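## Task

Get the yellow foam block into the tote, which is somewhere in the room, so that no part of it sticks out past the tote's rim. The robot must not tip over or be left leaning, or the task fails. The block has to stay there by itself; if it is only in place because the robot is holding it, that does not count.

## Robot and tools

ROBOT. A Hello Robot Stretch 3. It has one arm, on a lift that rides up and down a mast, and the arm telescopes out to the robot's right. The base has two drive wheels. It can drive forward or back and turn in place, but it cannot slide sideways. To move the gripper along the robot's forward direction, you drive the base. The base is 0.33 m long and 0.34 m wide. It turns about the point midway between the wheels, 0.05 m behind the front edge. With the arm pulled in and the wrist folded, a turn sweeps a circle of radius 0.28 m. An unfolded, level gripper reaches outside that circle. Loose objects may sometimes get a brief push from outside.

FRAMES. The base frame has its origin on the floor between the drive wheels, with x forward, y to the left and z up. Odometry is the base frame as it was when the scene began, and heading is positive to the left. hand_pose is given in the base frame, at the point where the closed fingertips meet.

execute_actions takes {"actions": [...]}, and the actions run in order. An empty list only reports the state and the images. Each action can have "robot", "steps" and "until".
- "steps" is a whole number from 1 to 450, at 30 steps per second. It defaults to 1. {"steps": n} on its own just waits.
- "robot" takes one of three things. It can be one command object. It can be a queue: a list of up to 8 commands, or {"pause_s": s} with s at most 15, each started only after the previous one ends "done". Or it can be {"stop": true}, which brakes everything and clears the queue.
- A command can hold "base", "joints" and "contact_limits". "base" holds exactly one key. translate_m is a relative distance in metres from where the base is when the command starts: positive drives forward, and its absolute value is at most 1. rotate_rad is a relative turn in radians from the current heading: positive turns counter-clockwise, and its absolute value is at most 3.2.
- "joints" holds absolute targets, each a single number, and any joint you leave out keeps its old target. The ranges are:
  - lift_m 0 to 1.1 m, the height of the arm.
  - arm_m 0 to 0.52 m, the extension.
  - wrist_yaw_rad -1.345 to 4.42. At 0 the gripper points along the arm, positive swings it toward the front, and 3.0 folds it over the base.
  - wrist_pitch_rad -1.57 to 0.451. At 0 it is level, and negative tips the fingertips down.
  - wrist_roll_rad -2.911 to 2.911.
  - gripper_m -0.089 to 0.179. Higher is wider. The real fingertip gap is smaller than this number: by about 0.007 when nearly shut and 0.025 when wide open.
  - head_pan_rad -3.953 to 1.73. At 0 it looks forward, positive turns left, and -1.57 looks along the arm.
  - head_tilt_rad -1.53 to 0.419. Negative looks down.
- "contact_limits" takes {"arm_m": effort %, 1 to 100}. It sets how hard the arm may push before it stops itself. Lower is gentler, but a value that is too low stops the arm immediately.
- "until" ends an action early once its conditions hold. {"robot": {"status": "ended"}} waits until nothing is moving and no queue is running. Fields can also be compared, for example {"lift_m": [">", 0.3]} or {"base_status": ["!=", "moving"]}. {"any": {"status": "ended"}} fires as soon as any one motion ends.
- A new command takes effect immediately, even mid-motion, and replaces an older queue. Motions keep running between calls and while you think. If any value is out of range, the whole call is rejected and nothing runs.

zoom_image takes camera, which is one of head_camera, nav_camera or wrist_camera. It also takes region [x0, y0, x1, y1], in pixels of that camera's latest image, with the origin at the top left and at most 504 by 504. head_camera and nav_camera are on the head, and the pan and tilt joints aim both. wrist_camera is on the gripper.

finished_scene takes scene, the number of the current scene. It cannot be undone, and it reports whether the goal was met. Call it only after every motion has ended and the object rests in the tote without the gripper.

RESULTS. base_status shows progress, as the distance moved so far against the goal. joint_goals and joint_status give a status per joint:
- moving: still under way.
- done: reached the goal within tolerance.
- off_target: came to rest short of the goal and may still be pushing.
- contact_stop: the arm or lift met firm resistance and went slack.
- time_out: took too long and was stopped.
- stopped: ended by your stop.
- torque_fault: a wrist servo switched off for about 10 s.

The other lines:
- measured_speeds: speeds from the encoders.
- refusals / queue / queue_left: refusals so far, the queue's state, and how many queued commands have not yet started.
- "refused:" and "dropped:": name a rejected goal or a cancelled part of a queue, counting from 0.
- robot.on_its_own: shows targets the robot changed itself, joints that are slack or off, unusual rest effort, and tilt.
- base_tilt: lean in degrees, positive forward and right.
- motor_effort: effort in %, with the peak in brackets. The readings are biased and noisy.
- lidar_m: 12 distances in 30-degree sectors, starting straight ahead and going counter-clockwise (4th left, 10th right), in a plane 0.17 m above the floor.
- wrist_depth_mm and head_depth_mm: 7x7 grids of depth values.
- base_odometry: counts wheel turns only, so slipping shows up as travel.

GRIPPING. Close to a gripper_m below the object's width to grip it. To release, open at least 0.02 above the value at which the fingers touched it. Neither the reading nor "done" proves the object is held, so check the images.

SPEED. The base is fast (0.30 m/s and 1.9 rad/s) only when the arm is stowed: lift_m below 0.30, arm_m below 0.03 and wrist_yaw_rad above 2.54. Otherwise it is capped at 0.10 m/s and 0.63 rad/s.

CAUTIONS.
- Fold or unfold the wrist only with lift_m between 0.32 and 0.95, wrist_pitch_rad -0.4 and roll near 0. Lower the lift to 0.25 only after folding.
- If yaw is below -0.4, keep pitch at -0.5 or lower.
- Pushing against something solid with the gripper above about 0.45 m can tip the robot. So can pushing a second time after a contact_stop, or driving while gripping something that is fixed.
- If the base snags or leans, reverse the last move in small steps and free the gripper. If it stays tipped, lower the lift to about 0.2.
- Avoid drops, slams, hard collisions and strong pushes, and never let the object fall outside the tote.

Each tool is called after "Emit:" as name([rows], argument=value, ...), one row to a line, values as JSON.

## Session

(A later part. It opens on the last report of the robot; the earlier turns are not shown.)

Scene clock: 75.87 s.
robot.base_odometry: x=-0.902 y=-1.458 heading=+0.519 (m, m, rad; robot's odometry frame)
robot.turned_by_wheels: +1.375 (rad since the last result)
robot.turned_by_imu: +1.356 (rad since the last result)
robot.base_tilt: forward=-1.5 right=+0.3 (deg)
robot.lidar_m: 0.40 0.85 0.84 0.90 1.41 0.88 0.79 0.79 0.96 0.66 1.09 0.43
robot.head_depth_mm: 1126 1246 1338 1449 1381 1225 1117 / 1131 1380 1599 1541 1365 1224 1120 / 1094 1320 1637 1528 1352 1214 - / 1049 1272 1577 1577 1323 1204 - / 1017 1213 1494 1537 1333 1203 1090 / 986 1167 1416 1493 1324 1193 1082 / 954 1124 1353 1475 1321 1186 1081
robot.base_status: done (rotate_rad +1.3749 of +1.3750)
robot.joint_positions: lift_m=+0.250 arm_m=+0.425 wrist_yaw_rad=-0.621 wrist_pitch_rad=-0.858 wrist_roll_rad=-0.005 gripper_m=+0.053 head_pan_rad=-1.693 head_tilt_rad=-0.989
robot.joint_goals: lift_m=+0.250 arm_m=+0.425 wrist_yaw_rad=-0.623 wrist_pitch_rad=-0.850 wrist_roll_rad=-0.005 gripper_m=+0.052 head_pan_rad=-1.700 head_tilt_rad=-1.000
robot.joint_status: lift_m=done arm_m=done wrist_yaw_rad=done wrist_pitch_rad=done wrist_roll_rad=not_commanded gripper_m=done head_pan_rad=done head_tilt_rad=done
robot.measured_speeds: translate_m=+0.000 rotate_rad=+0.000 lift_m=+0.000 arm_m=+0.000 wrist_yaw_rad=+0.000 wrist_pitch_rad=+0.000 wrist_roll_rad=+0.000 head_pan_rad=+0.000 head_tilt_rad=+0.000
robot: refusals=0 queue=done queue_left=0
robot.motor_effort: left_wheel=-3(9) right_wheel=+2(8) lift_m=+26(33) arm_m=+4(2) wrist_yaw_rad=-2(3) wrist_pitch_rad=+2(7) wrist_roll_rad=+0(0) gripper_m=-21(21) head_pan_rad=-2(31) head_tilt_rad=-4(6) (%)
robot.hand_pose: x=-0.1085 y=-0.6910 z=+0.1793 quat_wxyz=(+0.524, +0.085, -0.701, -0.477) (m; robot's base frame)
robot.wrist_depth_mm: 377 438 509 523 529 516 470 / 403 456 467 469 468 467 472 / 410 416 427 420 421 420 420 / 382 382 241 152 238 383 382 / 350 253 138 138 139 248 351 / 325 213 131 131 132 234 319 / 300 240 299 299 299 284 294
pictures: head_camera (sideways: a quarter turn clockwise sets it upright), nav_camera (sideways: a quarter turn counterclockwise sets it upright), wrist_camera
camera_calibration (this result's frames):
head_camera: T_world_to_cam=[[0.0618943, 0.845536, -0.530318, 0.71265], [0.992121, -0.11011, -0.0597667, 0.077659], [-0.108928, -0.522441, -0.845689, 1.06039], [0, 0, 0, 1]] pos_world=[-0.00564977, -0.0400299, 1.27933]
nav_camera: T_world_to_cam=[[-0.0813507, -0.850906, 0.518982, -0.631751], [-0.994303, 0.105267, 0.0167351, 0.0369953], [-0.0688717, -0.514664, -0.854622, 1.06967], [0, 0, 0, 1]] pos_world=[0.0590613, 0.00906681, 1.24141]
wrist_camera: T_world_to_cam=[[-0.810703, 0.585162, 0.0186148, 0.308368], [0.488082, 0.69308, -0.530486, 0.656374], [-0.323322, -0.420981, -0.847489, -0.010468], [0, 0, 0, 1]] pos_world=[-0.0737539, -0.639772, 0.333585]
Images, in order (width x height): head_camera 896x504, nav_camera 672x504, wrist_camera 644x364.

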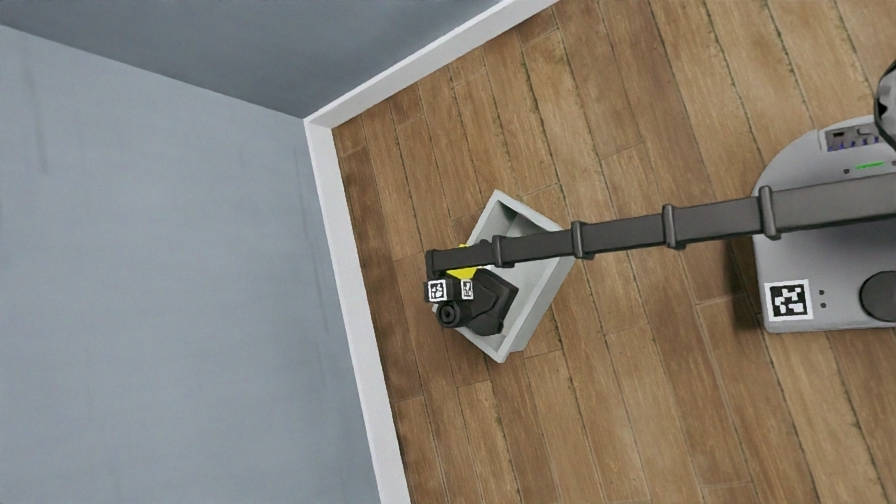

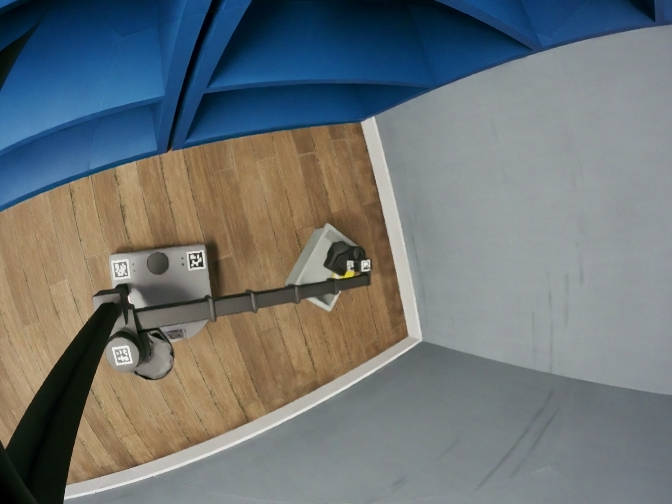

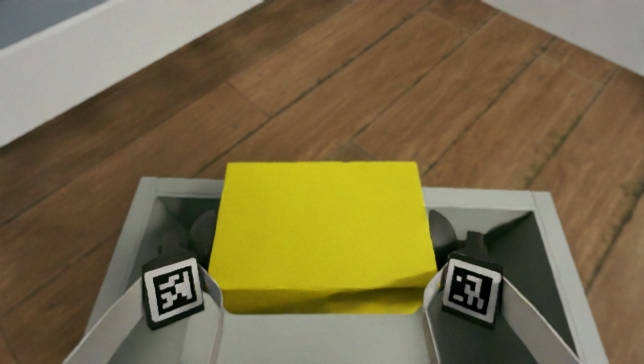

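Emit:
execute_actions([
  {"robot": {"joints": {"lift_m": 0.102}}, "steps": 300, "until": {"robot": {"status": "ended"}}},
])

Scene clock: 78.07 s.
robot.base_odometry: x=-0.902 y=-1.458 heading=+0.519 (m, m, rad; robot's odometry frame)
robot.turned_by_wheels: +0.000 (rad since the last result)
robot.turned_by_imu: +0.000 (rad since the last result)
robot.base_tilt: forward=-1.5 right=+0.3 (deg)
robot.lidar_m: 0.40 0.84 0.84 0.90 1.41 0.88 0.79 0.79 0.96 1.08 1.09 0.43
robot.head_depth_mm: 1132 1241 1330 1447 1375 1227 1113 / 1136 1377 1599 1533 1361 1212 1119 / 1100 1314 1645 1526 1348 1220 - / 1060 1262 1573 1520 1327 1233 - / 1024 1214 1495 1510 1315 1200 1085 / 989 1162 1420 1495 1329 1190 1079 / 960 1124 1357 1483 1327 1184 1077
robot.base_status: done (rotate_rad +1.3749 of +1.3750)
robot.joint_positions: lift_m=+0.102 arm_m=+0.425 wrist_yaw_rad=-0.621 wrist_pitch_rad=-0.858 wrist_roll_rad=-0.005 gripper_m=+0.053 head_pan_rad=-1.693 head_tilt_rad=-0.989
robot.joint_goals: lift_m=+0.102 arm_m=+0.425 wrist_yaw_rad=-0.623 wrist_pitch_rad=-0.850 wrist_roll_rad=-0.005 gripper_m=+0.052 head_pan_rad=-1.700 head_tilt_rad=-1.000
robot.joint_status: lift_m=done arm_m=done wrist_yaw_rad=done wrist_pitch_rad=done wrist_roll_rad=not_commanded gripper_m=done head_pan_rad=done head_tilt_rad=done
robot.measured_speeds: translate_m=+0.000 rotate_rad=+0.000 lift_m=+0.000 arm_m=+0.000 wrist_yaw_rad=+0.000 wrist_pitch_rad=+0.000 wrist_roll_rad=+0.000 head_pan_rad=+0.000 head_tilt_rad=+0.000
robot: refusals=0 queue=done queue_left=0
robot.motor_effort: left_wheel=-3(2) right_wheel=+2(2) lift_m=+26(27) arm_m=+4(4) wrist_yaw_rad=-2(1) wrist_pitch_rad=+2(2) wrist_roll_rad=+0(0) gripper_m=-20(20) head_pan_rad=-2(2) head_tilt_rad=-4(4) (%)
robot.hand_pose: x=-0.1085 y=-0.6910 z=+0.0312 quat_wxyz=(+0.524, +0.085, -0.701, -0.477) (m; robot's base frame)
robot.wrist_depth_mm: 124 123 121 120 118 117 116 / 145 144 142 140 138 136 134 / 156 176 172 169 166 163 160 / 157 203 197 153 189 204 181 / 159 191 138 139 139 193 179 / 160 181 131 131 131 181 174 / 157 163 166 166 166 163 164
pictures: head_camera (sideways: a quarter turn clockwise sets it upright), nav_camera (sideways: a quarter turn counterclockwise sets it upright), wrist_camera
camera_calibration (this result's frames):
head_camera: T_world_to_cam=[[0.0618944, 0.845536, -0.530318, 0.71265], [0.992121, -0.11011, -0.0597667, 0.077659], [-0.108928, -0.522441, -0.845689, 1.06039], [0, 0, 0, 1]] pos_world=[-0.00564978, -0.0400299, 1.27933]
nav_camera: T_world_to_cam=[[-0.0813508, -0.850906, 0.518981, -0.631751], [-0.994303, 0.105267, 0.0167351, 0.0369953], [-0.0688718, -0.514663, -0.854622, 1.06967], [0, 0, 0, 1]] pos_world=[0.0590613, 0.00906681, 1.24141]
wrist_camera: T_world_to_cam=[[-0.810704, 0.58516, 0.0186156, 0.311124], [0.488134, 0.693153, -0.530343, 0.577868], [-0.323239, -0.420865, -0.847579, -0.135817], [0, 0, 0, 1]] pos_world=[-0.0737485, -0.639769, 0.185561]
Images, in order (width x height): head_camera 896x504, nav_camera 672x504, wrist_camera 644x364.

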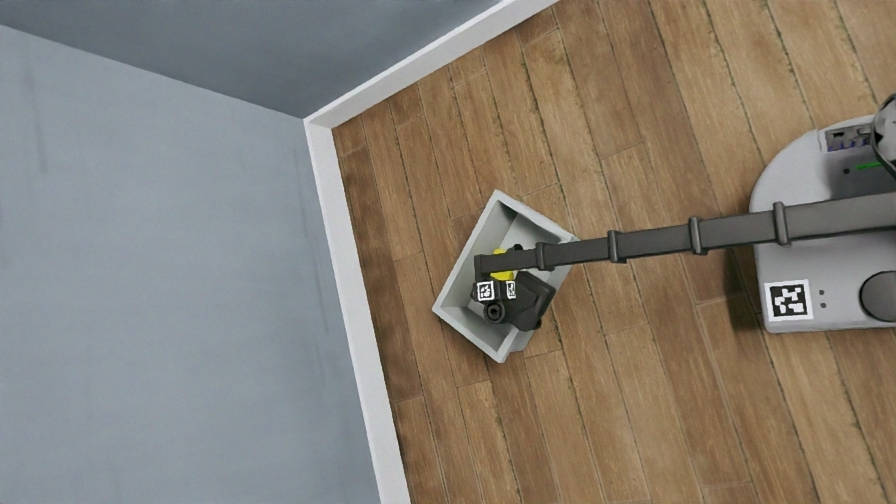

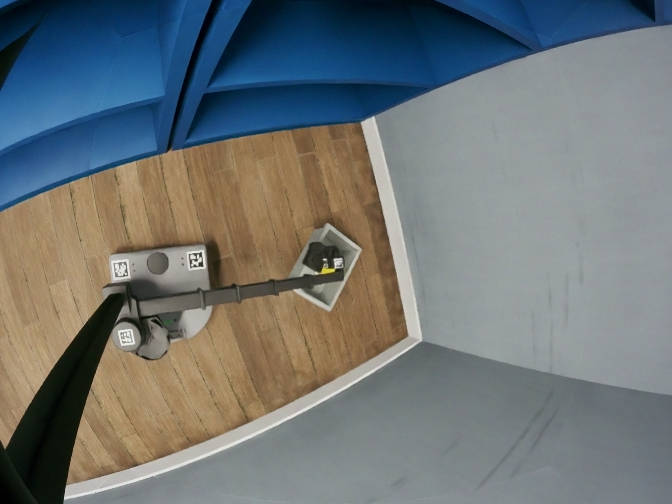

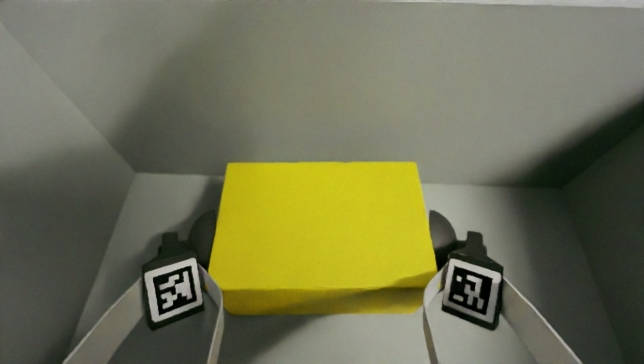

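Emit:
execute_actions([
  {"robot": [{"joints": {"lift_m": 0.098, "gripper_m": 0.135}}, {"joints": {"lift_m": 0.23}}], "steps": 450, "until": {"robot": {"status": "ended"}}},
])

Scene clock: 81.37 s.
robot.base_odometry: x=-0.902 y=-1.458 heading=+0.519 (m, m, rad; robot's odometry frame)
robot.turned_by_wheels: +0.000 (rad since the last result)
robot.turned_by_imu: -0.001 (rad since the last result)
robot.base_tilt: forward=-1.5 right=+0.3 (deg)
robot.lidar_m: 0.40 0.85 0.84 0.90 1.41 0.88 0.79 0.79 0.96 1.08 1.09 0.43
robot.head_depth_mm: 1135 1240 1334 1438 1373 1225 1114 / 1140 1385 1598 1546 1366 1217 1125 / 1095 1326 1640 1528 1351 1223 - / 1062 1266 1576 1553 1318 1214 - / 1018 1212 1508 1537 1328 1204 1088 / 984 1164 1417 1503 1320 1195 1085 / 961 1121 1366 1484 1328 1194 1080
robot.base_status: done (rotate_rad +1.3749 of +1.3750)
robot.joint_positions: lift_m=+0.230 arm_m=+0.425 wrist_yaw_rad=-0.621 wrist_pitch_rad=-0.858 wrist_roll_rad=-0.005 gripper_m=+0.135 head_pan_rad=-1.693 head_tilt_rad=-0.989
robot.joint_goals: lift_m=+0.230 arm_m=+0.425 wrist_yaw_rad=-0.623 wrist_pitch_rad=-0.850 wrist_roll_rad=-0.005 gripper_m=+0.135 head_pan_rad=-1.700 head_tilt_rad=-1.000
robot.joint_status: lift_m=done arm_m=done wrist_yaw_rad=done wrist_pitch_rad=done wrist_roll_rad=not_commanded gripper_m=done head_pan_rad=done head_tilt_rad=done
robot.measured_speeds: translate_m=+0.000 rotate_rad=+0.000 lift_m=+0.000 arm_m=+0.000 wrist_yaw_rad=+0.000 wrist_pitch_rad=+0.000 wrist_roll_rad=+0.000 head_pan_rad=+0.000 head_tilt_rad=+0.000
robot: refusals=0 queue=done queue_left=0
robot.motor_effort: left_wheel=-2(2) right_wheel=+2(2) lift_m=+31(33) arm_m=+4(4) wrist_yaw_rad=+0(2) wrist_pitch_rad=+3(2) wrist_roll_rad=+0(0) gripper_m=+1(88) head_pan_rad=-2(2) head_tilt_rad=-5(5) (%)
robot.hand_pose: x=-0.1085 y=-0.6910 z=+0.1590 quat_wxyz=(+0.524, +0.085, -0.701, -0.477) (m; robot's base frame)
robot.wrist_depth_mm: 370 438 488 491 494 494 469 / 401 436 439 442 439 439 441 / 393 396 394 397 401 395 396 / 359 235 231 228 231 227 362 / 330 218 299 271 278 238 325 / 304 - 301 259 303 - 203 / 287 223 280 266 281 264 195
pictures: head_camera (sideways: a quarter turn clockwise sets it upright), nav_camera (sideways: a quarter turn counterclockwise sets it upright), wrist_camera
camera_calibration (this result's frames):
head_camera: T_world_to_cam=[[0.0618942, 0.845536, -0.530318, 0.71265], [0.992121, -0.11011, -0.0597667, 0.077659], [-0.108928, -0.522441, -0.845689, 1.06039], [0, 0, 0, 1]] pos_world=[-0.00564977, -0.0400299, 1.27933]
nav_camera: T_world_to_cam=[[-0.0813506, -0.850906, 0.518981, -0.631751], [-0.994303, 0.105267, 0.0167351, 0.0369953], [-0.0688716, -0.514663, -0.854622, 1.06967], [0, 0, 0, 1]] pos_world=[0.0590613, 0.00906682, 1.24141]
wrist_camera: T_world_to_cam=[[-0.810704, 0.585161, 0.0186153, 0.308747], [0.488137, 0.693155, -0.530338, 0.645646], [-0.323236, -0.42086, -0.847582, -0.0274935], [0, 0, 0, 1]] pos_world=[-0.0737484, -0.63977, 0.31336]
Images, in order (width x height): head_camera 896x504, nav_camera 672x504, wrist_camera 644x364.

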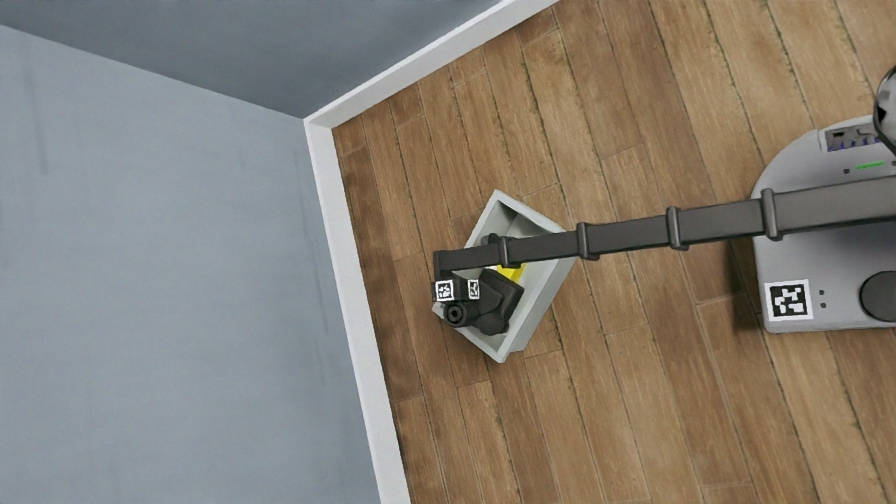

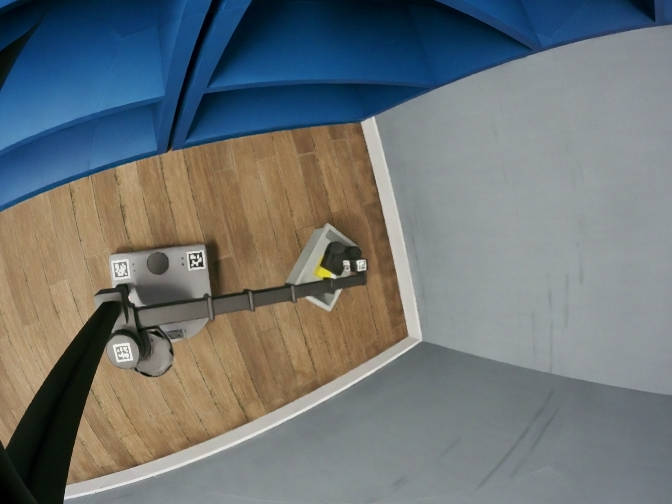

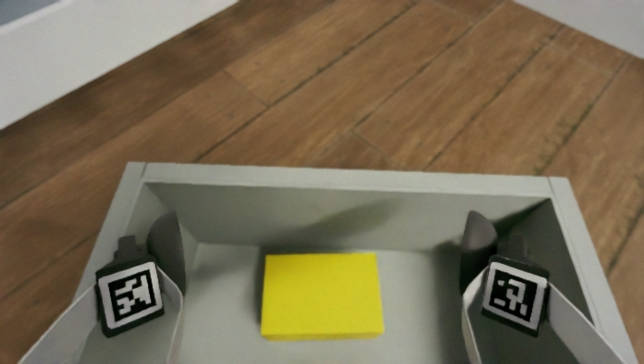

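Emit:
finished_scene(scene=2)

The scene is finished: the task was done.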